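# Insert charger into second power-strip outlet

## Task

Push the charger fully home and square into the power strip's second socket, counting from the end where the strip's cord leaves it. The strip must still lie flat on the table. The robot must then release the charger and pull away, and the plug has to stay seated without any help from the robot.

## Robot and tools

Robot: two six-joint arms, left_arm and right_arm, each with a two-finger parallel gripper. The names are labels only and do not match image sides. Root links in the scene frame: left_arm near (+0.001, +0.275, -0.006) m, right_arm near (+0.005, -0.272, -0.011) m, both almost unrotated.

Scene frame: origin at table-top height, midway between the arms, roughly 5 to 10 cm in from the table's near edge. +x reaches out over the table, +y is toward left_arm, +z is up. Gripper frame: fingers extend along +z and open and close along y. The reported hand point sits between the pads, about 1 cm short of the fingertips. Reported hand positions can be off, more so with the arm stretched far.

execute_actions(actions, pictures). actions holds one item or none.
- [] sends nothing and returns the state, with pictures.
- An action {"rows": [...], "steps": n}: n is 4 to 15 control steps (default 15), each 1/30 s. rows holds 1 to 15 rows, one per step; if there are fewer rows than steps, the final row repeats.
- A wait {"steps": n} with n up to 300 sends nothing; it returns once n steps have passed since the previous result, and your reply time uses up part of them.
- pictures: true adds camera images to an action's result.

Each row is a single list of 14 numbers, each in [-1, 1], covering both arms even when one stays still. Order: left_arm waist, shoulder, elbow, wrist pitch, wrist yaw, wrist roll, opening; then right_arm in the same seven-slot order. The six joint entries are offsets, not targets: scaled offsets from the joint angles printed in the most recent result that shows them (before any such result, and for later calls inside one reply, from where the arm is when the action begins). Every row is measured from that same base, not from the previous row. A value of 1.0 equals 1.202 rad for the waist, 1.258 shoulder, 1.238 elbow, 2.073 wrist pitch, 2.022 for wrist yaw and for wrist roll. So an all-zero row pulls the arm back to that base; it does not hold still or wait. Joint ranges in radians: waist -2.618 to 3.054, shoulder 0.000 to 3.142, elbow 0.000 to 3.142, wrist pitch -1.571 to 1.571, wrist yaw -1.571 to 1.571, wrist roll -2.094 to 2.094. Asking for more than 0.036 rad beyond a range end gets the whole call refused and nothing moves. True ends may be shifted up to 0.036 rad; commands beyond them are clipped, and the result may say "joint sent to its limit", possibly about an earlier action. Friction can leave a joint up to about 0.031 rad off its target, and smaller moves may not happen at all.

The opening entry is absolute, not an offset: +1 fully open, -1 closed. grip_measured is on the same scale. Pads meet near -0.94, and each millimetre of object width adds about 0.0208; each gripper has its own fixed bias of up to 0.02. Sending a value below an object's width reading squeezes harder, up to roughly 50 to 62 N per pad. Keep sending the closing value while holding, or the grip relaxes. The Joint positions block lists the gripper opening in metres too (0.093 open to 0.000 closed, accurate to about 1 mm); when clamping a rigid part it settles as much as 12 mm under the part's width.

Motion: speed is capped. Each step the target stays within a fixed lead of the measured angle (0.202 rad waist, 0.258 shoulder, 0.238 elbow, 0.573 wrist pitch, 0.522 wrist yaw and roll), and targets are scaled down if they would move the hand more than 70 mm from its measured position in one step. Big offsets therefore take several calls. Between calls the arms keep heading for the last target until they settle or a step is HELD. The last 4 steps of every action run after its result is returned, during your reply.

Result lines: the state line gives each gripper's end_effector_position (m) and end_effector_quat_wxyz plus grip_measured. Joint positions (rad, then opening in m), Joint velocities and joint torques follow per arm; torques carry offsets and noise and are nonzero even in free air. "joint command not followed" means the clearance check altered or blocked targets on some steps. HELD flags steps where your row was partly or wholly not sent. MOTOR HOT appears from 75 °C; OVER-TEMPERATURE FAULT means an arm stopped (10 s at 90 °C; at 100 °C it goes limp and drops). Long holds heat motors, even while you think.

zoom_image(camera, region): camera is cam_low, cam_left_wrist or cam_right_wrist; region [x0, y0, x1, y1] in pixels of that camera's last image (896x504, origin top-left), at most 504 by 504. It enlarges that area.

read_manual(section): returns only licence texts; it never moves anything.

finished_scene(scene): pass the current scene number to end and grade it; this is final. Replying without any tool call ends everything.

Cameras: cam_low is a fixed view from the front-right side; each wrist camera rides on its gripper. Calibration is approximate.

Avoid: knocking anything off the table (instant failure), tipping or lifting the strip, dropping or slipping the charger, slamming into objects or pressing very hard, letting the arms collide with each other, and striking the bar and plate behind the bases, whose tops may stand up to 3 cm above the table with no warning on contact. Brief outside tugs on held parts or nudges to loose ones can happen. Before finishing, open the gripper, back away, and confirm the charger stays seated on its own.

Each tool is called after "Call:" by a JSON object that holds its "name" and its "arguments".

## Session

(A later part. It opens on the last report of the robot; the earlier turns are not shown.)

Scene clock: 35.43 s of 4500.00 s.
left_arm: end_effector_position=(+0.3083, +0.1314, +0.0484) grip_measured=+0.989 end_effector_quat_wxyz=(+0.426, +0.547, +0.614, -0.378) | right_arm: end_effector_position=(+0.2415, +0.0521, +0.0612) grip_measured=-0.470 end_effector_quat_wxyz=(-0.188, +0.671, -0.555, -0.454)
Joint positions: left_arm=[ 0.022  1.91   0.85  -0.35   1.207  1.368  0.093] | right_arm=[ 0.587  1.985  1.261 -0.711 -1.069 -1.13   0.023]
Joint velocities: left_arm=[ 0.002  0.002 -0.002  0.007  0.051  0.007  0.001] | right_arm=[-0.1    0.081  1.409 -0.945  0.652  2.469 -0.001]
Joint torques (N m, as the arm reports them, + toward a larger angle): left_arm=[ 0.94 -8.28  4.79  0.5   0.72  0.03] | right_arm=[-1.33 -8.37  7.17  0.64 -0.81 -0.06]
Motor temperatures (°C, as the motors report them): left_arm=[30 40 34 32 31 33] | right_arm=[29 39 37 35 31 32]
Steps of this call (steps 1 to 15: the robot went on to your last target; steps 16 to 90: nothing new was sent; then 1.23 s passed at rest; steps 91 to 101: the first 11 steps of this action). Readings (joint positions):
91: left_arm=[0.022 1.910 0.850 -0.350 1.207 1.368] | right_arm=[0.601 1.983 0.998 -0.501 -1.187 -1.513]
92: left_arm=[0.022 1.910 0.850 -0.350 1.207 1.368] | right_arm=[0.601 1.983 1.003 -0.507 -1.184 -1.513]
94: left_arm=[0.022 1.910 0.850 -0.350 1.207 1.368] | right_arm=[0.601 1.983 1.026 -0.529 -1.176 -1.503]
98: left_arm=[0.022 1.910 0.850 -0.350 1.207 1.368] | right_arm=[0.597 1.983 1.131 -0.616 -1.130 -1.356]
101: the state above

Call:
{"name": "execute_actions", "arguments": {"actions": [{"rows": [[0.0092,0,-0.0069,-0.0026,0.0054,0.0043,1,-0.030,0.066,0.335,-0.185,0.16,1.0,-0.72],[0.0092,0,-0.0069,-0.0026,0.0054,0.0043,1,-0.030,0.076,0.365,-0.197,0.18,1.0,-0.72],[0.0092,0,-0.0069,-0.0026,0.0054,0.0043,1,-0.030,0.087,0.395,-0.208,0.20,1.0,-0.72],[0.0092,0,-0.0069,-0.0026,0.0054,0.0043,1,-0.030,0.098,0.422,-0.218,0.22,1.0,-0.72],[0.0092,0,-0.0069,-0.0026,0.0054,0.0043,1,-0.030,0.109,0.447,-0.227,0.238,1.0,-0.72],[0.0092,0,-0.0069,-0.0026,0.0054,0.0043,1,-0.030,0.120,0.469,-0.235,0.255,1.0,-0.72],[0.0092,0,-0.0069,-0.0026,0.0054,0.0043,1,-0.030,0.130,0.488,-0.241,0.270,1.0,-0.72],[0.0092,0,-0.0069,-0.0026,0.0054,0.0043,1,-0.030,0.139,0.503,-0.245,0.283,1.0,-0.72],[0.0092,0,-0.0069,-0.0026,0.0054,0.0043,1,-0.030,0.147,0.514,-0.248,0.293,1.0,-0.72],[0.0092,0,-0.0069,-0.0026,0.0054,0.0043,1,-0.030,0.153,0.520,-0.249,0.300,1.0,-0.72],[0.0092,0,-0.0069,-0.0026,0.0054,0.0043,1,-0.030,0.1574,0.5218,-0.249,0.3037,1.0,-0.72]], "steps": 11}]}}

Scene clock: 36.20 s of 4500.00 s.
left_arm: end_effector_position=(+0.3083, +0.1314, +0.0484) grip_measured=+0.989 end_effector_quat_wxyz=(+0.426, +0.547, +0.614, -0.378) | right_arm: end_effector_position=(+0.3265, +0.0410, +0.0944) grip_measured=-0.470 end_effector_quat_wxyz=(-0.136, +0.089, +0.949, +0.269)
Joint positions: left_arm=[ 0.022  1.91   0.85  -0.35   1.207  1.368  0.093] | right_arm=[ 0.564  2.113  1.805 -1.136 -0.649  0.759  0.023]
Joint velocities: left_arm=[ 0.002 -0.022  0.002 -0.022  0.022  0.022 -0.   ] | right_arm=[-0.007  0.315  0.838 -0.344  0.755  0.857  0.001]
Joint torques (N m, as the arm reports them, + toward a larger angle): left_arm=[ 0.95 -8.32  4.82  0.51  0.72  0.06] | right_arm=[-0.88 -9.98  7.46  0.43 -0.52 -0.01]
Motor temperatures (°C, as the motors report them): left_arm=[30 40 34 32 31 33] | right_arm=[29 39 37 35 31 32]
Steps of this call (steps 1 to 4: the last 4 steps of your previous action; steps 5 to 16: the robot went on to your last target; steps 17 to 23: the first 7 steps of this action). Readings (joint positions):
17: left_arm=[0.022 1.910 0.850 -0.350 1.207 1.368] | right_arm=[0.564 2.048 1.640 -1.045 -0.790 0.399]
18: left_arm=[0.022 1.910 0.850 -0.350 1.207 1.368] | right_arm=[0.564 2.054 1.655 -1.061 -0.776 0.494]
20: left_arm=[0.022 1.910 0.850 -0.350 1.207 1.368] | right_arm=[0.564 2.076 1.709 -1.096 -0.732 0.637]
23: the state above

Call:
{"name": "execute_actions", "arguments": {"actions": [{"rows": [[0.0092,0,-0.0069,-0.0026,0.0054,0.0043,1,-0.0108,0.0556,0.0824,-0.0439,0.0959,0.20,-0.72],[0.0092,0,-0.0069,-0.0026,0.0054,0.0043,1,-0.0108,0.0556,0.0824,-0.0439,0.0959,0.30,-0.72],[0.0092,0,-0.0069,-0.0026,0.0054,0.0043,1,-0.0108,0.0556,0.0824,-0.0439,0.0959,0.40,-0.72],[0.0092,0,-0.0069,-0.0026,0.0054,0.0043,1,-0.0108,0.0556,0.0824,-0.0439,0.0959,0.48,-0.72],[0.0092,0,-0.0069,-0.0026,0.0054,0.0043,1,-0.0108,0.0556,0.0824,-0.0439,0.0959,0.54,-0.72],[0.0092,0,-0.0069,-0.0026,0.0054,0.0043,1,-0.0108,0.0556,0.0824,-0.0439,0.0959,0.57,-0.72],[0.0092,0,-0.0069,-0.0026,0.0054,0.0043,1,-0.0108,0.0556,0.0824,-0.0439,0.0959,0.57,-0.72],[0.0092,0,-0.0069,-0.0026,0.0054,0.0043,1,-0.0108,0.0556,0.0824,-0.0439,0.0959,0.56,-0.72],[0.0092,0,-0.0069,-0.0026,0.0054,0.0043,1,-0.0108,0.0556,0.0824,-0.0439,0.0959,0.54,-0.72],[0.0092,0,-0.0069,-0.0026,0.0054,0.0043,1,-0.0108,0.0556,0.0824,-0.0439,0.0959,0.52,-0.72],[0.0092,0,-0.0069,-0.0026,0.0054,0.0043,1,-0.0108,0.0556,0.0824,-0.0439,0.0959,0.50,-0.72],[0.0092,0,-0.0069,-0.0026,0.0054,0.0043,1,-0.0108,0.0556,0.0824,-0.0439,0.0959,0.4792,-0.72]], "steps": 15}]}}

Call:
{"name": "execute_actions", "arguments": {"actions": [{"steps": 8}], "pictures": true}}

Scene clock: 36.93 s of 4500.00 s.
left_arm: end_effector_position=(+0.3083, +0.1314, +0.0484) grip_measured=+0.989 end_effector_quat_wxyz=(+0.426, +0.547, +0.614, -0.378) | right_arm: end_effector_position=(+0.3442, +0.0197, +0.0763) grip_measured=-0.469 end_effector_quat_wxyz=(-0.172, +0.527, +0.824, +0.120)
Joint positions: left_arm=[ 0.022  1.91   0.85  -0.35   1.207  1.368  0.093] | right_arm=[ 0.564  2.173  1.891 -1.212 -0.463  1.686  0.023]
Joint velocities: left_arm=[-0.002 -0.002 -0.017  0.037 -0.007  0.022 -0.   ] | right_arm=[ 0.002 -0.012  0.017 -0.022 -0.095  0.579  0.   ]
Joint torques (N m, as the arm reports them, + toward a larger angle): left_arm=[ 0.92 -8.31  4.79  0.5   0.72  0.06] | right_arm=[ -0.8  -10.62   7.93   0.33  -0.36   0.03]
Motor temperatures (°C, as the motors report them): left_arm=[30 40 34 32 31 33] | right_arm=[29 39 37 35 31 32]
Steps of this call (steps 1 to 4: the last 4 steps of your previous action; steps 5 to 11: the robot went on to your last target; steps 12 to 22: the first 11 steps of this action). Readings (joint positions):
12: left_arm=[0.022 1.910 0.850 -0.350 1.207 1.368] | right_arm=[0.564 2.173 1.891 -1.204 -0.475 0.917]
13: left_arm=[0.022 1.910 0.850 -0.350 1.207 1.368] | right_arm=[0.564 2.173 1.891 -1.205 -0.472 0.996]
15: left_arm=[0.022 1.910 0.850 -0.350 1.207 1.368] | right_arm=[0.564 2.173 1.891 -1.206 -0.468 1.191]
19: left_arm=[0.022 1.910 0.850 -0.350 1.207 1.368] | right_arm=[0.564 2.173 1.891 -1.209 -0.465 1.568]
22: the state above

Scene clock: 37.20 s of 4500.00 s.
left_arm: end_effector_position=(+0.3083, +0.1314, +0.0484) grip_measured=+0.989 end_effector_quat_wxyz=(+0.426, +0.547, +0.614, -0.378) | right_arm: end_effector_position=(+0.3346, +0.0327, +0.0804) grip_measured=-0.469 end_effector_quat_wxyz=(-0.202, +0.528, +0.815, +0.128)
Joint positions: left_arm=[ 0.022  1.91   0.85  -0.35   1.207  1.368  0.093] | right_arm=[ 0.58   2.173  1.891 -1.211 -0.523  1.716  0.023]
Joint velocities: left_arm=[-0.007 -0.017  0.027  0.022  0.007 -0.081  0.   ] | right_arm=[ 0.212 -0.007 -0.002 -0.022 -0.462  0.037 -0.001]
Joint torques (N m, as the arm reports them, + toward a larger angle): left_arm=[ 0.93 -8.3   4.82  0.49  0.73  0.04] | right_arm=[ -3.04 -10.65   7.96   0.3    0.85   0.05]
Motor temperatures (°C, as the motors report them): left_arm=[30 40 34 32 31 33] | right_arm=[29 39 37 35 31 32]
Kept back: nothing.
Steps of this call (steps 1 to 4: the last 4 steps of your previous action; steps 5 to 8: the robot went on to your last target). Readings (joint positions):
1: left_arm=[0.022 1.910 0.850 -0.350 1.207 1.368] | right_arm=[0.564 2.173 1.891 -1.212 -0.463 1.696]
2: left_arm=[0.022 1.910 0.850 -0.350 1.207 1.368] | right_arm=[0.564 2.173 1.891 -1.212 -0.463 1.701]
4: left_arm=[0.022 1.910 0.850 -0.350 1.207 1.368] | right_arm=[0.564 2.173 1.891 -1.212 -0.468 1.708]
8: the state above
camera_calibration (this result's frames):
cam_left_wrist: T_world_to_cam=[[-0.99356, -0.113303, 0.00109623, 0.315961], [-0.0819507, 0.711883, -0.6975, 0.00501131], [0.0782483, -0.693098, -0.716584, 0.187134], [0, 0, 0, 1]] pos_world=[0.299694, 0.161934, 0.137247]
cam_right_wrist: T_world_to_cam=[[-0.916611, -0.39978, -0.000333214, 0.319435], [-0.242716, 0.555834, 0.79507, 0.0374288], [-0.317668, 0.728851, -0.606517, 0.210981], [0, 0, 0, 1]] pos_world=[0.368904, -0.0468739, 0.0983112]

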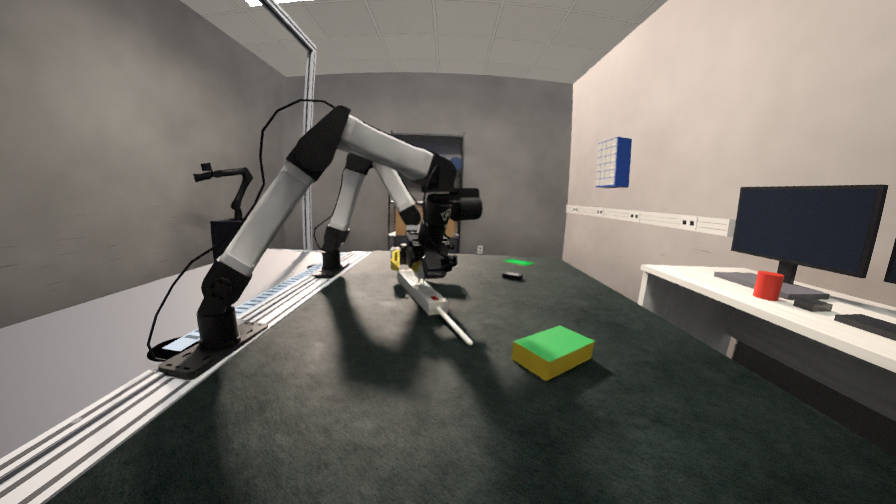

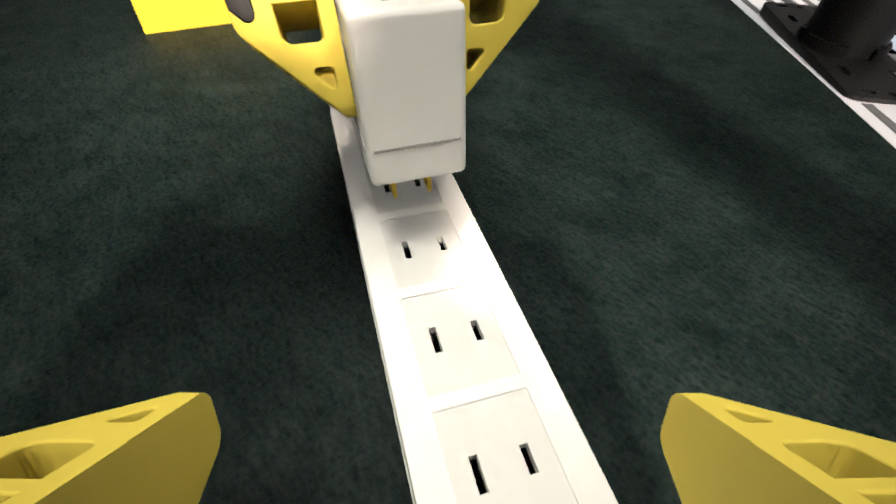

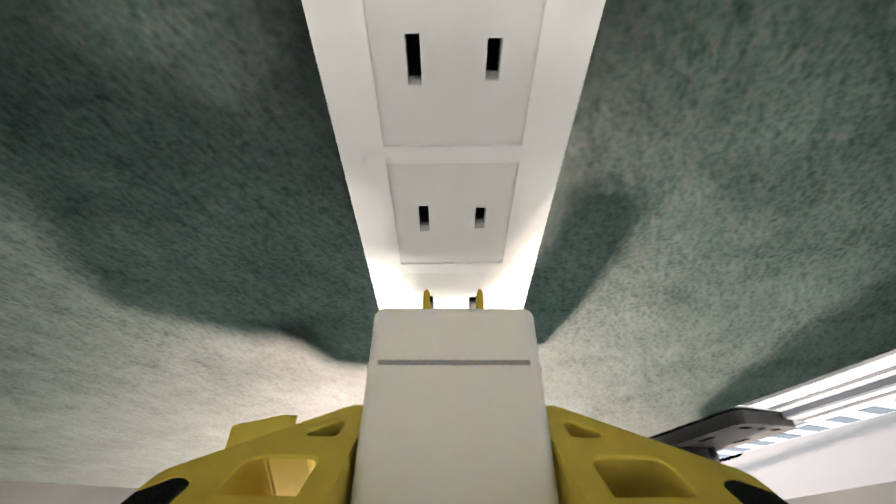

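Call:
{"name": "execute_actions", "arguments": {"actions": [{"steps": 15}], "pictures": true}}

Scene clock: 37.70 s of 4500.00 s.
left_arm: end_effector_position=(+0.3083, +0.1314, +0.0484) grip_measured=+0.989 end_effector_quat_wxyz=(+0.426, +0.547, +0.614, -0.378) | right_arm: end_effector_position=(+0.3450, +0.0187, +0.0766) grip_measured=-0.469 end_effector_quat_wxyz=(-0.176, +0.542, +0.813, +0.118)
Joint positions: left_arm=[ 0.022  1.91   0.85  -0.35   1.207  1.368  0.093] | right_arm=[ 0.56   2.173  1.891 -1.212 -0.467  1.721  0.023]
Joint velocities: left_arm=[-0.007  0.002 -0.017 -0.051 -0.037  0.051  0.   ] | right_arm=[-0.012 -0.002  0.007 -0.095  0.051  0.022 -0.   ]
Joint torques (N m, as the arm reports them, + toward a larger angle): left_arm=[ 0.95 -8.35  4.8   0.5   0.73  0.05] | right_arm=[ -0.51 -10.65   8.02   0.35  -0.39   0.03]
Motor temperatures (°C, as the motors report them): left_arm=[30 40 34 32 31 33] | right_arm=[29 39 37 35 31 32]
Kept back: nothing.
Steps of this call (steps 1 to 15: the robot went on to your last target). Readings (joint positions):
1: left_arm=[0.022 1.910 0.850 -0.350 1.207 1.368] | right_arm=[0.588 2.173 1.891 -1.211 -0.536 1.717]
2: left_arm=[0.022 1.910 0.850 -0.350 1.207 1.368] | right_arm=[0.595 2.173 1.891 -1.210 -0.546 1.718]
4: left_arm=[0.022 1.910 0.850 -0.350 1.207 1.368] | right_arm=[0.603 2.173 1.891 -1.211 -0.544 1.719]
8: left_arm=[0.022 1.910 0.850 -0.350 1.207 1.368] | right_arm=[0.574 2.173 1.891 -1.212 -0.496 1.721]
15: the state above
camera_calibration (this result's frames):
cam_left_wrist: T_world_to_cam=[[-0.99356, -0.113303, 0.00109623, 0.315961], [-0.0819507, 0.711883, -0.6975, 0.00501131], [0.0782483, -0.693098, -0.716584, 0.187134], [0, 0, 0, 1]] pos_world=[0.299694, 0.161934, 0.137247]
cam_right_wrist: T_world_to_cam=[[-0.927583, -0.373564, -0.00625974, 0.327112], [-0.247276, 0.60127, 0.759821, 0.0541992], [-0.280078, 0.706345, -0.650102, 0.213049], [0, 0, 0, 1]] pos_world=[0.376496, -0.0608778, 0.0993697]

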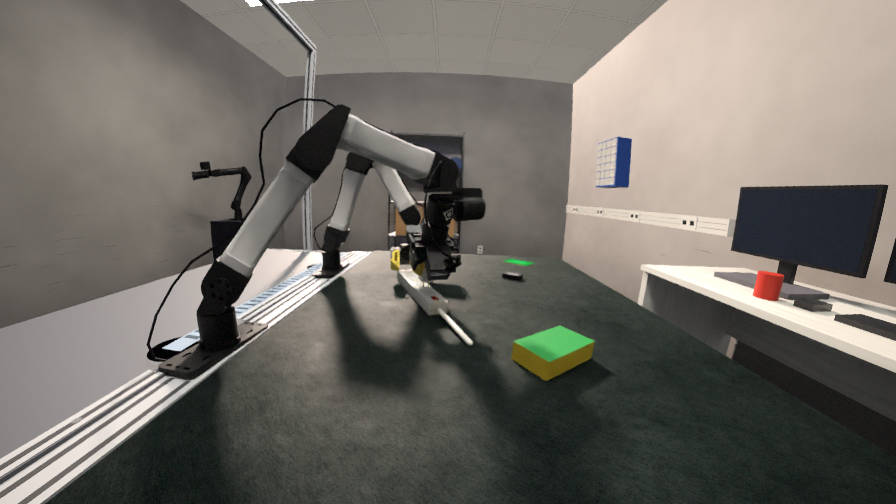

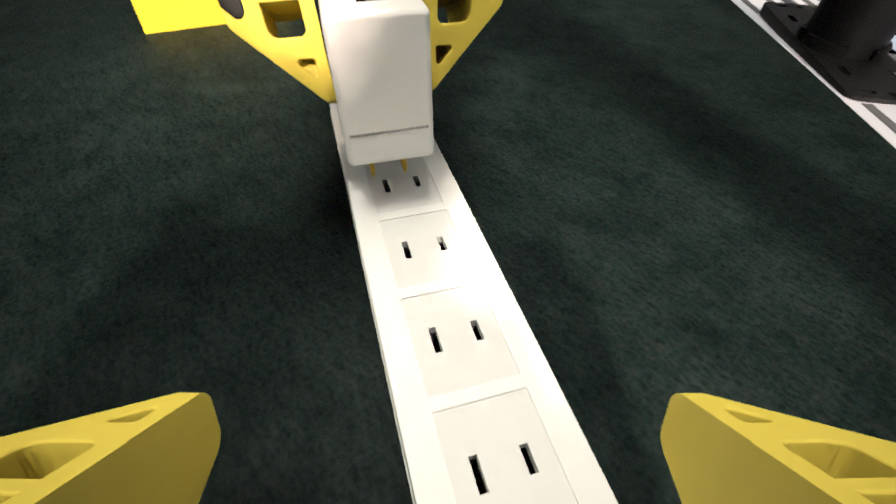

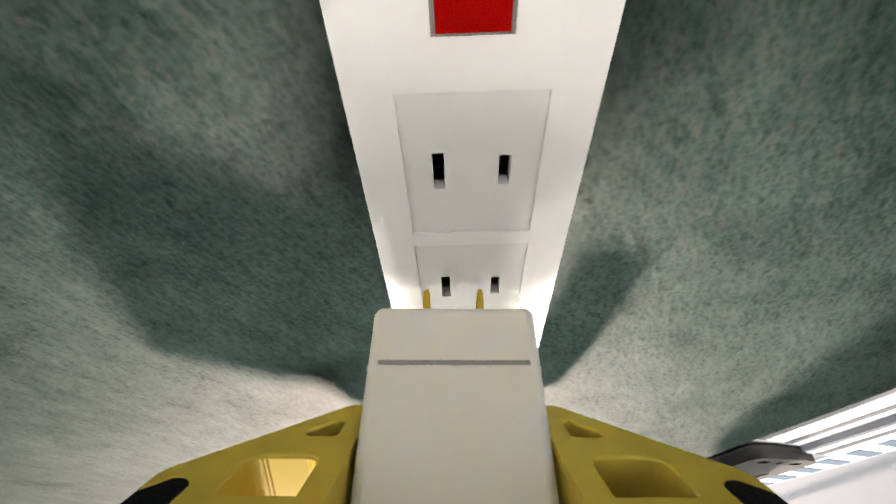

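Call:
{"name": "zoom_image", "arguments": {"camera": "cam_right_wrist", "region": [380, 220, 560, 330]}}

Call:
{"name": "zoom_image", "arguments": {"camera": "cam_left_wrist", "region": [310, 90, 470, 220]}}

Region (380, 220, 560, 330) of cam_right_wrist's 896x504 image, scaled by 2.800, with more detail than that image has.

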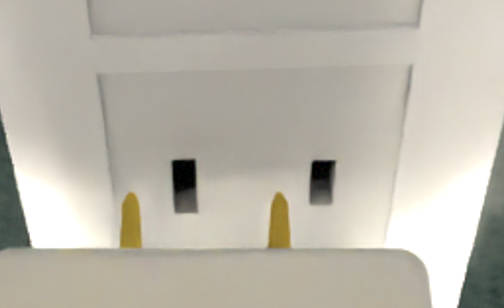

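Region (310, 90, 470, 220) of cam_left_wrist's 896x504 image, scaled by 3.150, with more detail than that image has; it fills the top 410 rows of this view, and the rest is white.

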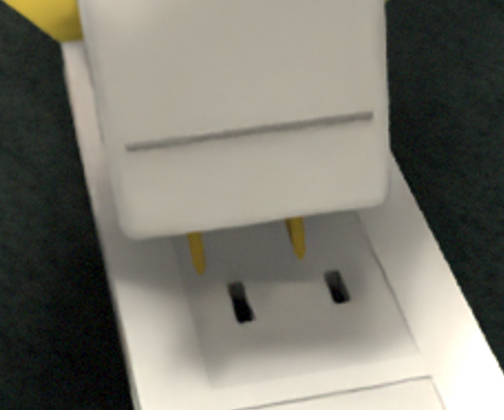

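Call:
{"name": "execute_actions", "arguments": {"actions": [{"rows": [[0.0092,0,-0.0069,-0.0026,0.0054,0.0043,1,0.018,0.0079,-0.016,-0.012,0.0059,-0.012,-0.72],[0.0092,0,-0.0069,-0.0026,0.0054,0.0043,1,0.018,0.0079,-0.020,-0.012,0.0059,-0.022,-0.72],[0.0092,0,-0.0069,-0.0026,0.0054,0.0043,1,0.016,0.0079,-0.020,-0.011,0.0059,-0.024,-0.72],[0.0092,0,-0.0069,-0.0026,0.0054,0.0043,1,0.0117,0.0079,-0.0165,-0.0095,0.0059,-0.022,-0.72],[0.0092,0,-0.0069,-0.0026,0.0054,0.0043,1,0.0117,0.0079,-0.0165,-0.0095,0.0059,-0.0173,-0.72]], "steps": 13}], "pictures": true}}

Scene clock: 41.23 s of 4500.00 s.
left_arm: end_effector_position=(+0.3083, +0.1314, +0.0484) grip_measured=+0.989 end_effector_quat_wxyz=(+0.426, +0.547, +0.614, -0.378) | right_arm: end_effector_position=(+0.3391, +0.0209, +0.0739) grip_measured=-0.469 end_effector_quat_wxyz=(-0.175, +0.528, +0.823, +0.112)
Joint positions: left_arm=[ 0.022  1.91   0.85  -0.35   1.207  1.368  0.093] | right_arm=[ 0.574  2.173  1.884 -1.217 -0.461  1.695  0.023]
Joint velocities: left_arm=[-0.002 -0.002 -0.012 -0.037  0.037 -0.022 -0.001] | right_arm=[ 0.007  0.027 -0.002 -0.007 -0.022 -0.051 -0.001]
Joint torques (N m, as the arm reports them, + toward a larger angle): left_arm=[ 0.94 -8.3   4.79  0.51  0.72  0.04] | right_arm=[  0.21 -10.67   5.63   0.32  -0.37  -0.1 ]
Motor temperatures (°C, as the motors report them): left_arm=[30 40 34 32 31 33] | right_arm=[29 40 38 35 31 32]
Steps of this call (steps 1 to 15: the robot went on to your last target; steps 16 to 90: nothing new was sent; then 0.23 s passed at rest; steps 91 to 99: the first 9 steps of this action). Readings (joint positions):
91: left_arm=[0.022 1.910 0.850 -0.350 1.207 1.368] | right_arm=[0.561 2.173 1.891 -1.213 -0.462 1.719]
92: left_arm=[0.022 1.910 0.850 -0.350 1.207 1.368] | right_arm=[0.564 2.173 1.890 -1.213 -0.461 1.712]
94: left_arm=[0.022 1.910 0.850 -0.350 1.207 1.368] | right_arm=[0.570 2.173 1.886 -1.215 -0.461 1.701]
98: left_arm=[0.022 1.910 0.850 -0.350 1.207 1.368] | right_arm=[0.574 2.173 1.884 -1.217 -0.461 1.696]
99: the state above
camera_calibration (this result's frames):
cam_left_wrist: T_world_to_cam=[[-0.99356, -0.113303, 0.00109623, 0.315961], [-0.0819507, 0.711883, -0.6975, 0.00501131], [0.0782483, -0.693098, -0.716584, 0.187134], [0, 0, 0, 1]] pos_world=[0.299694, 0.161934, 0.137247]
cam_right_wrist: T_world_to_cam=[[-0.913339, -0.407174, -0.00463317, 0.318195], [-0.27022, 0.597546, 0.75493, 0.0616816], [-0.30462, 0.690759, -0.655789, 0.217069], [0, 0, 0, 1]] pos_world=[0.373411, -0.0572397, 0.0972606]

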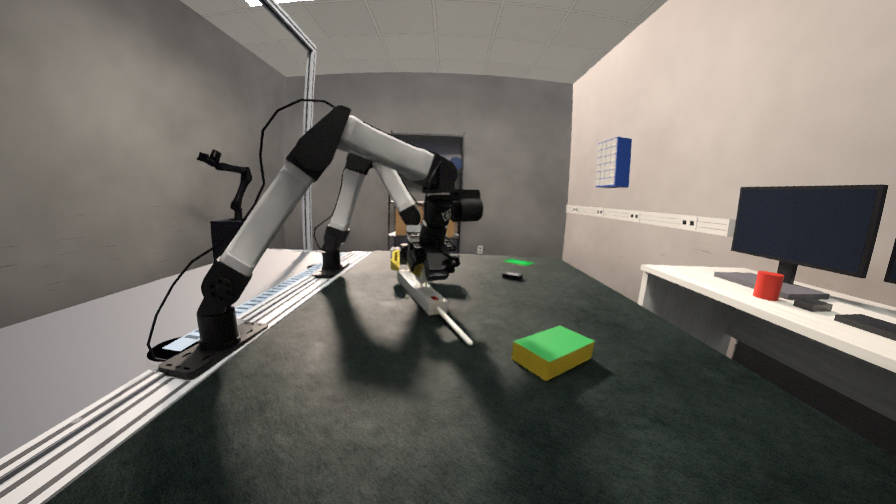

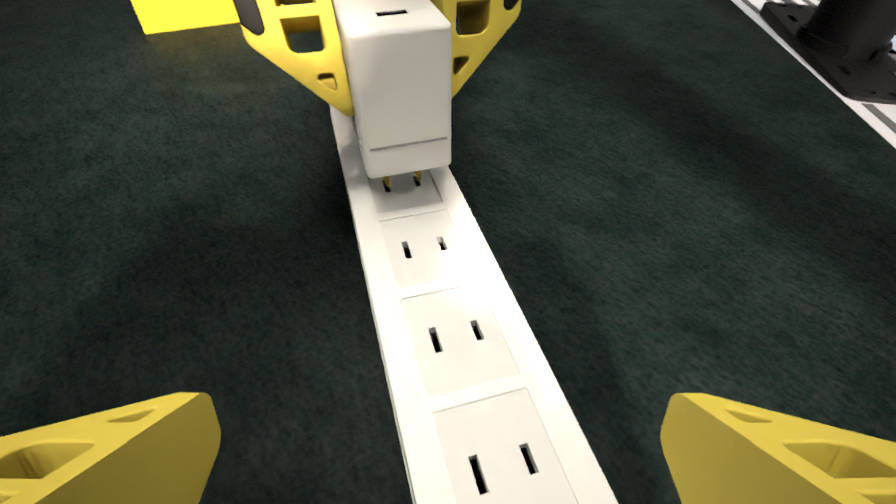

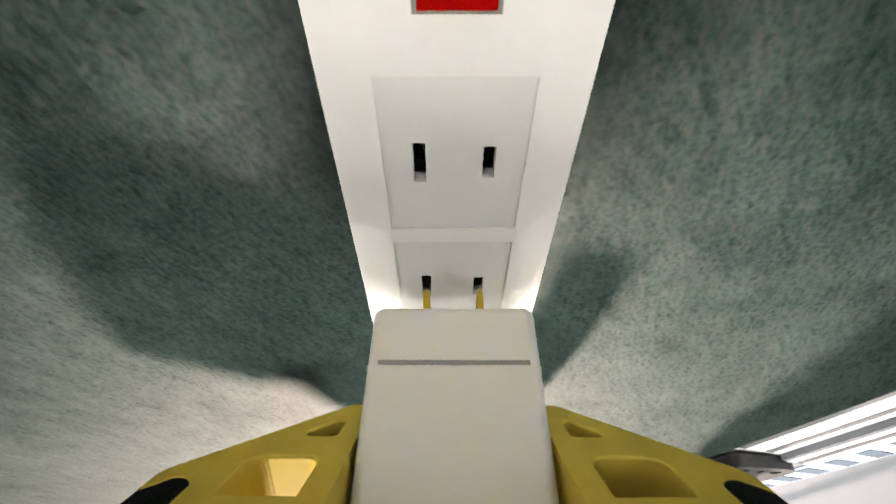

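Call:
{"name": "zoom_image", "arguments": {"camera": "cam_right_wrist", "region": [390, 230, 520, 320]}}

Call:
{"name": "zoom_image", "arguments": {"camera": "cam_left_wrist", "region": [350, 140, 460, 220]}}

Region (390, 230, 520, 320) of cam_right_wrist's 896x504 image, scaled by 3.877, with more detail than that image has; it fills the top 349 rows of this view, and the rest is white.

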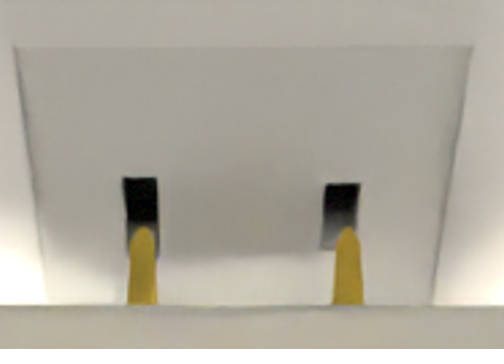

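Region (350, 140, 460, 220) of cam_left_wrist's 896x504 image, scaled by 4.582, with more detail than that image has; it fills the top 367 rows of this view, and the rest is white.

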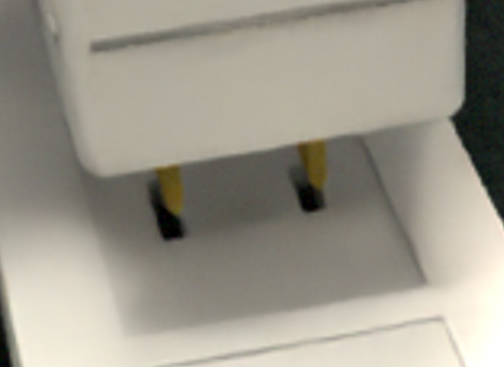

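Call:
{"name": "execute_actions", "arguments": {"actions": [{"rows": [[0.0092,0,-0.0069,-0.0026,0.0054,0.0043,1,-0.021,0.0079,-0.011,0.008,0.003,-0.0045,-0.72],[0.0092,0,-0.0069,-0.0026,0.0054,0.0043,1,-0.021,0.0079,-0.011,0.008,0.003,-0.0045,-0.72],[0.0092,0,-0.0069,-0.0026,0.0054,0.0043,1,-0.006,0.0079,-0.011,0.006,0.003,-0.0045,-0.72]], "steps": 11}], "pictures": true}}

Scene clock: 43.73 s of 4500.00 s.
left_arm: end_effector_position=(+0.3083, +0.1314, +0.0484) grip_measured=+0.989 end_effector_quat_wxyz=(+0.426, +0.547, +0.614, -0.378) | right_arm: end_effector_position=(+0.3399, +0.0204, +0.0738) grip_measured=-0.469 end_effector_quat_wxyz=(-0.174, +0.528, +0.824, +0.113)
Joint positions: left_arm=[ 0.022  1.91   0.85  -0.35   1.207  1.368  0.093] | right_arm=[ 0.572  2.173  1.884 -1.215 -0.459  1.693  0.023]
Joint velocities: left_arm=[ 0.002  0.002 -0.007  0.022  0.022  0.007  0.   ] | right_arm=[-0.007 -0.002 -0.027 -0.022  0.022 -0.007 -0.   ]
Joint torques (N m, as the arm reports them, + toward a larger angle): left_arm=[ 0.92 -8.29  4.83  0.51  0.72  0.06] | right_arm=[ -0.19 -10.67   5.58   0.63  -0.41  -0.09]
Motor temperatures (°C, as the motors report them): left_arm=[30 40 34 32 31 33] | right_arm=[29 41 38 35 31 32]
Steps of this call (steps 1 to 4: the last 4 steps of your previous action; steps 5 to 15: the robot went on to your last target; steps 16 to 68: nothing new was sent; steps 69 to 75: the first 7 steps of this action). Readings (joint positions):
69: left_arm=[0.022 1.910 0.850 -0.350 1.207 1.368] | right_arm=[0.573 2.173 1.884 -1.217 -0.461 1.693]
70: left_arm=[0.022 1.910 0.850 -0.350 1.207 1.368] | right_arm=[0.572 2.173 1.884 -1.216 -0.461 1.693]
72: left_arm=[0.022 1.910 0.850 -0.350 1.207 1.368] | right_arm=[0.572 2.173 1.884 -1.215 -0.460 1.693]
75: the state above
camera_calibration (this result's frames):
cam_left_wrist: T_world_to_cam=[[-0.99356, -0.113303, 0.00109623, 0.315961], [-0.0819507, 0.711883, -0.6975, 0.00501131], [0.0782483, -0.693098, -0.716584, 0.187134], [0, 0, 0, 1]] pos_world=[0.299694, 0.161934, 0.137247]
cam_right_wrist: T_world_to_cam=[[-0.91295, -0.408002, -0.0074892, 0.318858], [-0.273139, 0.597339, 0.754043, 0.0633379], [-0.303177, 0.690449, -0.656782, 0.21725], [0, 0, 0, 1]] pos_world=[0.374267, -0.0577399, 0.0973148]

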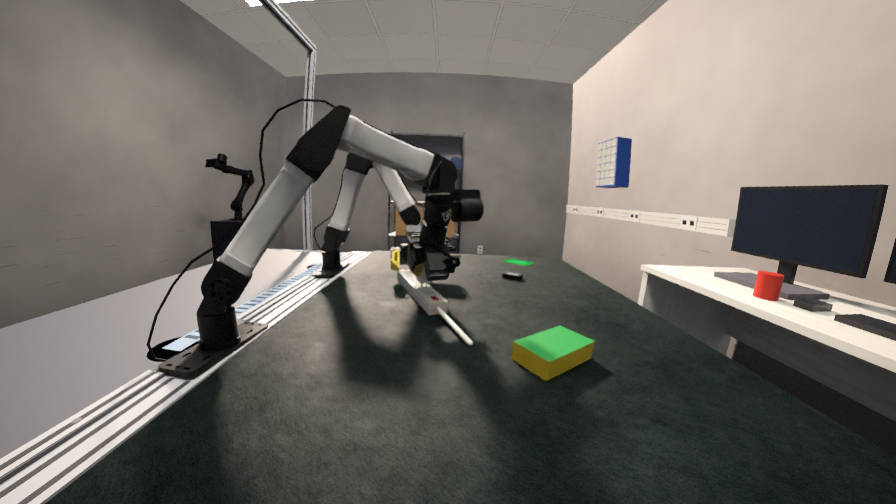

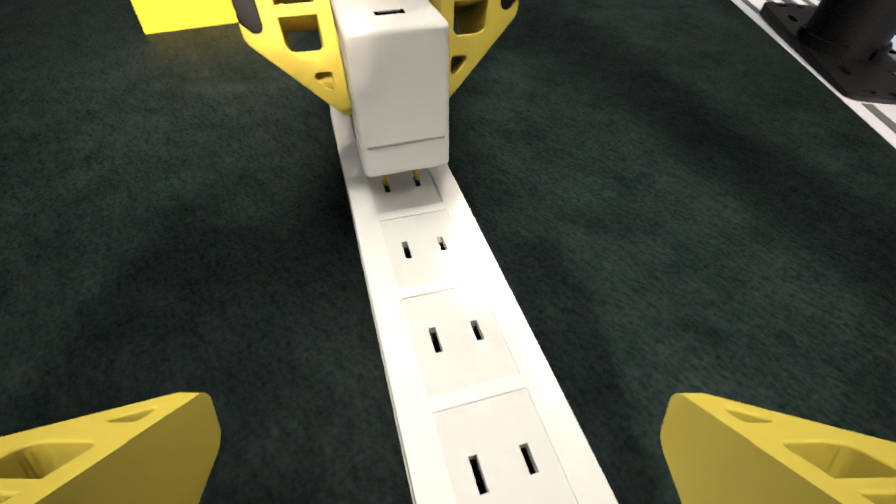

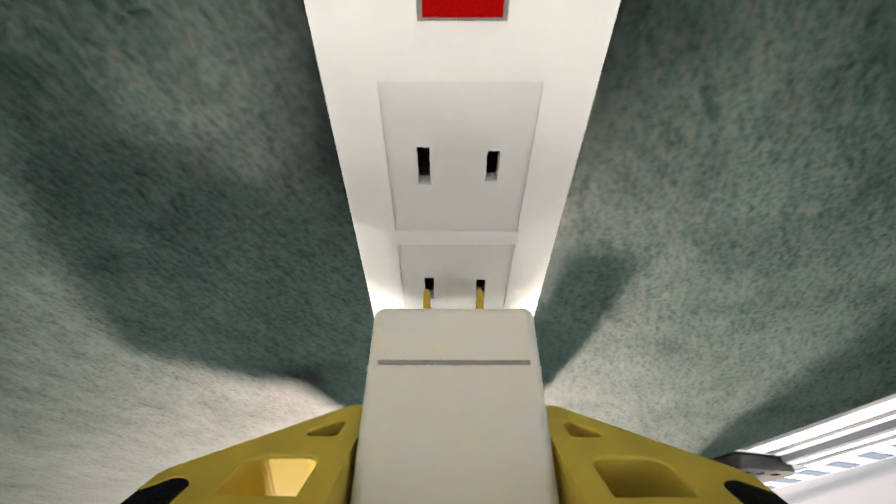

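Call:
{"name": "zoom_image", "arguments": {"camera": "cam_right_wrist", "region": [390, 230, 520, 320]}}

Call:
{"name": "zoom_image", "arguments": {"camera": "cam_left_wrist", "region": [350, 140, 460, 220]}}

Region (390, 230, 520, 320) of cam_right_wrist's 896x504 image, scaled by 3.877, with more detail than that image has; it fills the top 349 rows of this view, and the rest is white.

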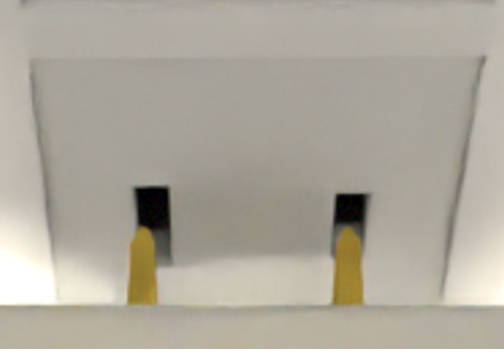

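Region (350, 140, 460, 220) of cam_left_wrist's 896x504 image, scaled by 4.582, with more detail than that image has; it fills the top 367 rows of this view, and the rest is white.

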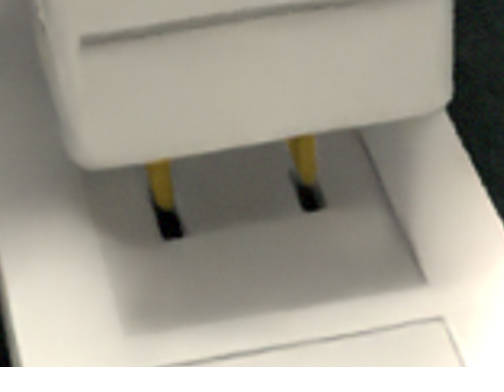

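Call:
{"name": "execute_actions", "arguments": {"actions": [{"rows": [[0.0092,0,-0.0069,-0.0026,0.0054,0.0043,1,-0.004,0.011,-0.008,0.002,0,-0.002,-0.72],[0.0092,0,-0.0069,-0.0026,0.0054,0.0043,1,-0.004,0.013,-0.008,0.002,0,-0.002,-0.72],[0.0092,0,-0.0069,-0.0026,0.0054,0.0043,1,-0.004,0.015,-0.008,0.002,0,-0.002,-0.72],[0.0092,0,-0.0069,-0.0026,0.0054,0.0043,1,-0.004,0.0165,-0.008,0.002,0,-0.002,-0.72],[0.0092,0,-0.0069,-0.0026,0.0054,0.0043,1,-0.004,0.018,-0.008,0.002,0,-0.002,-0.72],[0.0092,0,-0.0069,-0.0026,0.0054,0.0043,1,-0.004,0.0195,-0.008,0.003,0,-0.002,-0.72],[0.0092,0,-0.0069,-0.0026,0.0054,0.0043,1,-0.004,0.021,-0.008,0.004,0,-0.002,-0.72],[0.0092,0,-0.0069,-0.0026,0.0054,0.0043,1,-0.004,0.0225,-0.008,0.005,0,-0.002,-0.72],[0.0092,0,-0.0069,-0.0026,0.0054,0.0043,1,-0.004,0.024,-0.008,0.006,0,-0.002,-0.72],[0.0092,0,-0.0069,-0.0026,0.0054,0.0043,1,-0.004,0.0255,-0.008,0.007,0,-0.002,-0.72],[0.0092,0,-0.0069,-0.0026,0.0054,0.0043,1,-0.004,0.027,-0.008,0.008,0,-0.002,-0.72]], "steps": 15}], "pictures": true}}

Scene clock: 46.03 s of 4500.00 s.
left_arm: end_effector_position=(+0.3083, +0.1314, +0.0484) grip_measured=+0.989 end_effector_quat_wxyz=(+0.426, +0.547, +0.614, -0.378) | right_arm: end_effector_position=(+0.3399, +0.0201, +0.0686) grip_measured=-0.469 end_effector_quat_wxyz=(-0.176, +0.529, +0.823, +0.108)
Joint positions: left_arm=[ 0.022  1.91   0.85  -0.35   1.207  1.368  0.093] | right_arm=[ 0.572  2.185  1.884 -1.215 -0.459  1.692  0.023]
Joint velocities: left_arm=[-0.002 -0.012  0.022  0.037 -0.095  0.007 -0.001] | right_arm=[ 0.002  0.115 -0.007  0.037 -0.051 -0.007 -0.001]
Joint torques (N m, as the arm reports them, + toward a larger angle): left_arm=[ 0.97 -8.34  4.87  0.51  0.72  0.06] | right_arm=[ -0.24 -10.34   5.82   0.62  -0.42  -0.07]
Motor temperatures (°C, as the motors report them): left_arm=[30 40 34 32 31 33] | right_arm=[29 42 38 35 31 32]
Steps of this call (steps 1 to 4: the last 4 steps of your previous action; steps 5 to 15: the robot went on to your last target; steps 16 to 58: nothing new was sent; steps 59 to 69: the first 11 steps of this action). Readings (joint positions):
59: left_arm=[0.022 1.910 0.850 -0.350 1.207 1.368] | right_arm=[0.572 2.173 1.884 -1.215 -0.459 1.692]
60: left_arm=[0.022 1.910 0.850 -0.350 1.207 1.368] | right_arm=[0.572 2.173 1.884 -1.215 -0.459 1.692]
62: left_arm=[0.022 1.910 0.850 -0.350 1.207 1.368] | right_arm=[0.572 2.173 1.884 -1.215 -0.459 1.692]
66: left_arm=[0.022 1.910 0.850 -0.350 1.207 1.368] | right_arm=[0.572 2.176 1.884 -1.215 -0.459 1.692]
69: the state above
camera_calibration (this result's frames):
cam_left_wrist: T_world_to_cam=[[-0.99356, -0.113303, 0.00109623, 0.315961], [-0.0819507, 0.711883, -0.6975, 0.00501131], [0.0782483, -0.693098, -0.716584, 0.187134], [0, 0, 0, 1]] pos_world=[0.299694, 0.161934, 0.137247]
cam_right_wrist: T_world_to_cam=[[-0.91304, -0.407849, 0.00408493, 0.317903], [-0.265503, 0.601918, 0.753128, 0.064817], [-0.309621, 0.686552, -0.657861, 0.216354], [0, 0, 0, 1]] pos_world=[0.374455, -0.0578964, 0.0922168]

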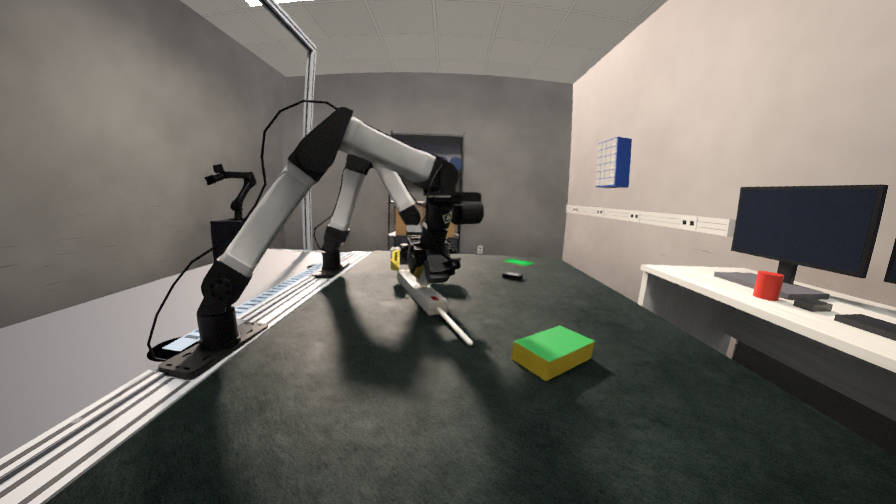

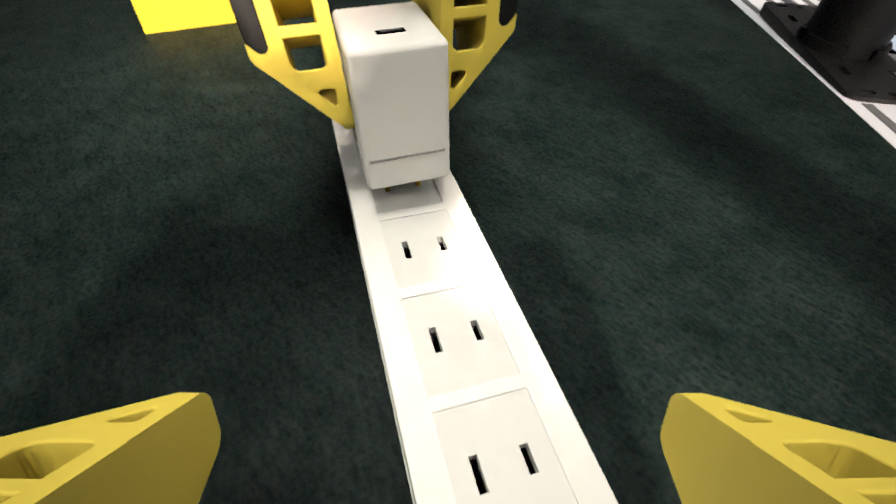

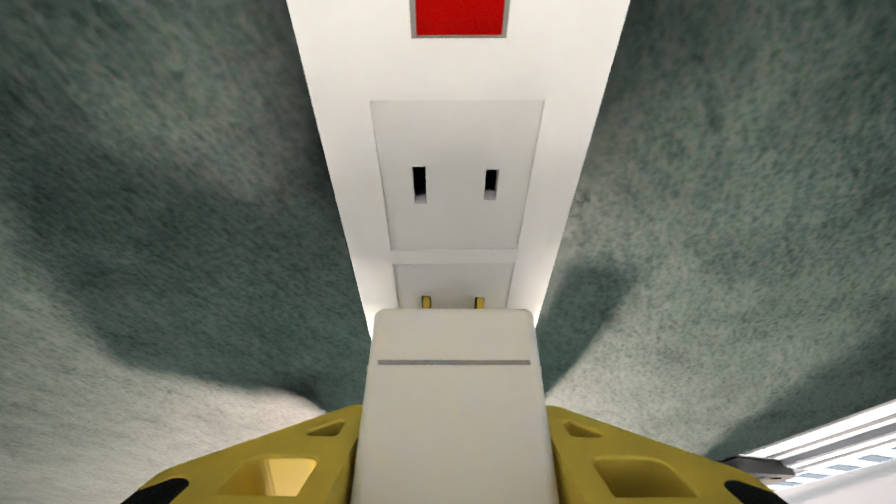

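Call:
{"name": "execute_actions", "arguments": {"actions": [{"rows": [[0.0092,0,-0.0069,-0.0026,0.0054,0.0043,1,-0.004,0.0175,-0.014,0.009,0,-0.002,-0.72],[0.0092,0,-0.0069,-0.0026,0.0054,0.0043,1,-0.004,0.0175,-0.018,0.011,0,-0.002,-0.72],[0.0092,0,-0.0069,-0.0026,0.0054,0.0043,1,-0.004,0.0175,-0.021,0.013,0,-0.002,-0.72],[0.0092,0,-0.0069,-0.0026,0.0054,0.0043,1,-0.004,0.019,-0.025,0.0145,0.002,-0.002,-0.72],[0.0092,0,-0.0069,-0.0026,0.0054,0.0043,1,-0.004,0.0233,-0.0305,0.0152,0.006,-0.002,-0.72],[0.0092,0,-0.0069,-0.0026,0.0054,0.0043,1,-0.004,0.0291,-0.0368,0.0159,0.012,-0.002,-0.72],[0.0092,0,-0.0069,-0.0026,0.0054,0.0043,1,-0.004,0.0349,-0.0431,0.0167,0.018,-0.002,-0.72],[0.0092,0,-0.0069,-0.0026,0.0054,0.0043,1,-0.004,0.0407,-0.0494,0.0174,0.024,-0.002,-0.72],[0.0092,0,-0.0069,-0.0026,0.0054,0.0043,1,-0.004,0.0465,-0.0557,0.0181,0.030,-0.002,-0.72],[0.0092,0,-0.0069,-0.0026,0.0054,0.0043,1,-0.004,0.0523,-0.0620,0.0188,0.036,-0.002,-0.72],[0.0092,0,-0.0069,-0.0026,0.0054,0.0043,1,-0.004,0.0581,-0.0683,0.0195,0.042,-0.002,-0.72],[0.0092,0,-0.0069,-0.0026,0.0054,0.0043,1,-0.004,0.0639,-0.0746,0.0203,0.047,-0.002,-0.72],[0.0092,0,-0.0069,-0.0026,0.0054,0.0043,1,-0.004,0.0697,-0.0809,0.021,0.053,-0.002,-0.72],[0.0092,0,-0.0069,-0.0026,0.0054,0.0043,1,-0.004,0.0755,-0.0872,0.0217,0.059,-0.002,-0.72]], "steps": 15}]}}

Call:
{"name": "execute_actions", "arguments": {"actions": [{"steps": 6}], "pictures": true}}

Scene clock: 47.37 s of 4500.00 s.
left_arm: end_effector_position=(+0.3083, +0.1314, +0.0484) grip_measured=+0.989 end_effector_quat_wxyz=(+0.426, +0.547, +0.614, -0.378) | right_arm: end_effector_position=(+0.3397, +0.0195, +0.0583) grip_measured=-0.469 end_effector_quat_wxyz=(-0.178, +0.530, +0.823, +0.104)
Joint positions: left_arm=[ 0.022  1.91   0.85  -0.35   1.207  1.368  0.093] | right_arm=[ 0.572  2.196  1.86  -1.189 -0.46   1.692  0.023]
Joint velocities: left_arm=[-0.017 -0.012 -0.012  0.007 -0.081 -0.007  0.   ] | right_arm=[ 0.017  0.002 -0.081  0.022  0.007 -0.022  0.001]
Joint torques (N m, as the arm reports them, + toward a larger angle): left_arm=[ 0.93 -8.28  4.8   0.5   0.71  0.05] | right_arm=[-0.18 -6.86  2.11  0.54  0.44 -0.06]
Motor temperatures (°C, as the motors report them): left_arm=[30 40 34 32 31 33] | right_arm=[29 42 38 35 31 32]
Steps of this call (steps 1 to 4: the last 4 steps of your previous action; steps 5 to 29: the robot went on to your last target; steps 30 to 40: the first 11 steps of this action). Readings (joint positions):
30: left_arm=[0.022 1.910 0.850 -0.350 1.207 1.368] | right_arm=[0.572 2.196 1.884 -1.211 -0.459 1.692]
31: left_arm=[0.022 1.910 0.850 -0.350 1.207 1.368] | right_arm=[0.572 2.196 1.883 -1.210 -0.459 1.692]
33: left_arm=[0.022 1.910 0.850 -0.350 1.207 1.368] | right_arm=[0.572 2.196 1.878 -1.205 -0.459 1.692]
37: left_arm=[0.022 1.910 0.850 -0.350 1.207 1.368] | right_arm=[0.572 2.196 1.866 -1.194 -0.460 1.692]
40: the state above

Scene clock: 47.57 s of 4500.00 s.
left_arm: end_effector_position=(+0.3083, +0.1314, +0.0484) grip_measured=+0.989 end_effector_quat_wxyz=(+0.426, +0.547, +0.614, -0.378) | right_arm: end_effector_position=(+0.3397, +0.0189, +0.0527) grip_measured=-0.469 end_effector_quat_wxyz=(-0.178, +0.530, +0.823, +0.104)
Joint positions: left_arm=[ 0.022  1.91   0.85  -0.35   1.207  1.368  0.093] | right_arm=[ 0.572  2.198  1.841 -1.168 -0.458  1.692  0.023]
Joint velocities: left_arm=[-0.002  0.032  0.007 -0.066 -0.051 -0.022 -0.   ] | right_arm=[ 0.002 -0.027 -0.022  0.051  0.007 -0.066 -0.001]
Joint torques (N m, as the arm reports them, + toward a larger angle): left_arm=[ 0.94 -8.3   4.81  0.5   0.71  0.05] | right_arm=[-0.22 -5.38  1.4   0.45  0.76 -0.07]
Motor temperatures (°C, as the motors report them): left_arm=[30 40 34 32 31 33] | right_arm=[29 42 38 35 31 32]
Kept back: nothing.
Steps of this call (steps 1 to 4: the last 4 steps of your previous action; steps 5 to 6: the robot went on to your last target). Readings (joint positions):
1: left_arm=[0.022 1.910 0.850 -0.350 1.207 1.368] | right_arm=[0.572 2.196 1.858 -1.187 -0.460 1.692]
2: left_arm=[0.022 1.910 0.850 -0.350 1.207 1.368] | right_arm=[0.572 2.196 1.854 -1.184 -0.459 1.692]
4: left_arm=[0.022 1.910 0.850 -0.350 1.207 1.368] | right_arm=[0.572 2.198 1.842 -1.170 -0.460 1.692]
6: the state above
camera_calibration (this result's frames):
cam_left_wrist: T_world_to_cam=[[-0.99356, -0.113303, 0.00109623, 0.315961], [-0.0819507, 0.711883, -0.6975, 0.00501131], [0.0782483, -0.693098, -0.716584, 0.187134], [0, 0, 0, 1]] pos_world=[0.299694, 0.161934, 0.137247]
cam_right_wrist: T_world_to_cam=[[-0.913018, -0.407728, 0.0124934, 0.31682], [-0.260346, 0.606019, 0.751639, 0.0756243], [-0.314036, 0.683007, -0.659456, 0.208323], [0, 0, 0, 1]] pos_world=[0.374372, -0.0589393, 0.0765795]

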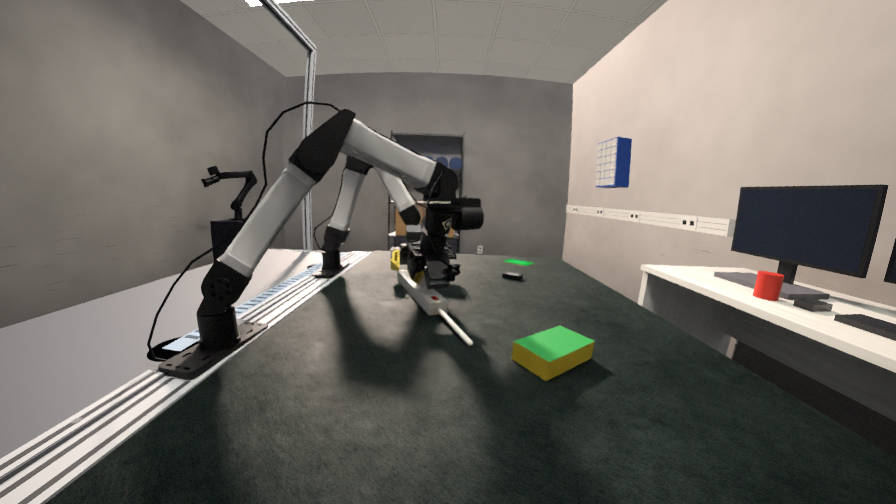

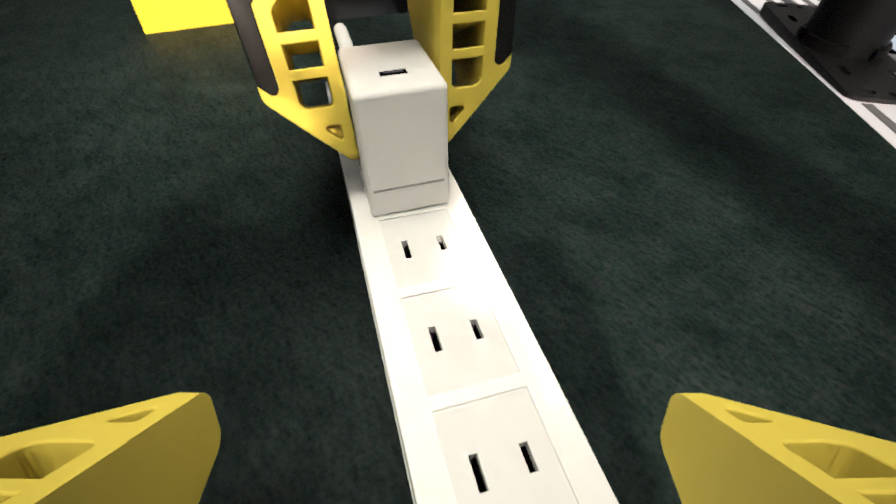

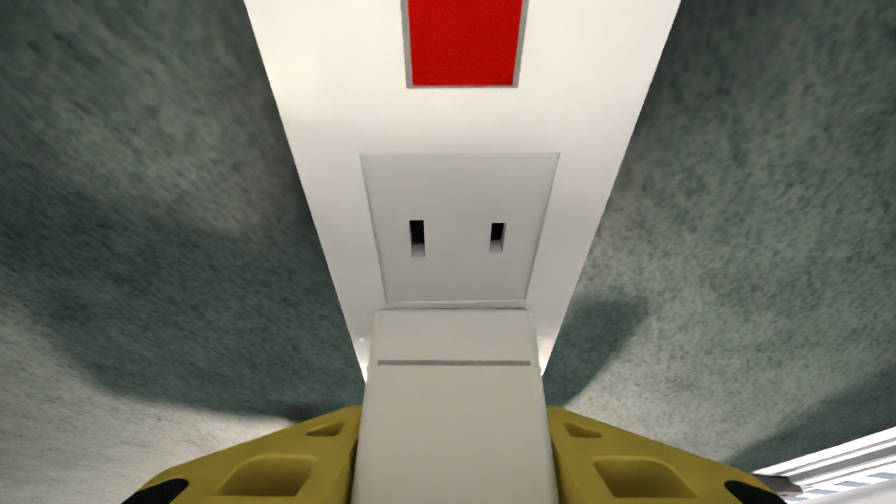

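Call:
{"name": "zoom_image", "arguments": {"camera": "cam_left_wrist", "region": [330, 150, 480, 260]}}

Call:
{"name": "zoom_image", "arguments": {"camera": "cam_right_wrist", "region": [340, 270, 570, 390]}}

Region (330, 150, 480, 260) of cam_left_wrist's 896x504 image, scaled by 3.360, with more detail than that image has; it fills the top 370 rows of this view, and the rest is white.

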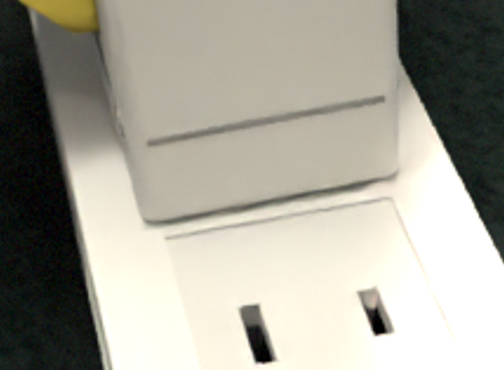

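Region (340, 270, 570, 390) of cam_right_wrist's 896x504 image, scaled by 2.191, with more detail than that image has; it fills the top 263 rows of this view, and the rest is white.

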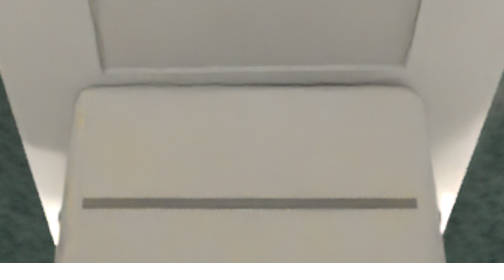

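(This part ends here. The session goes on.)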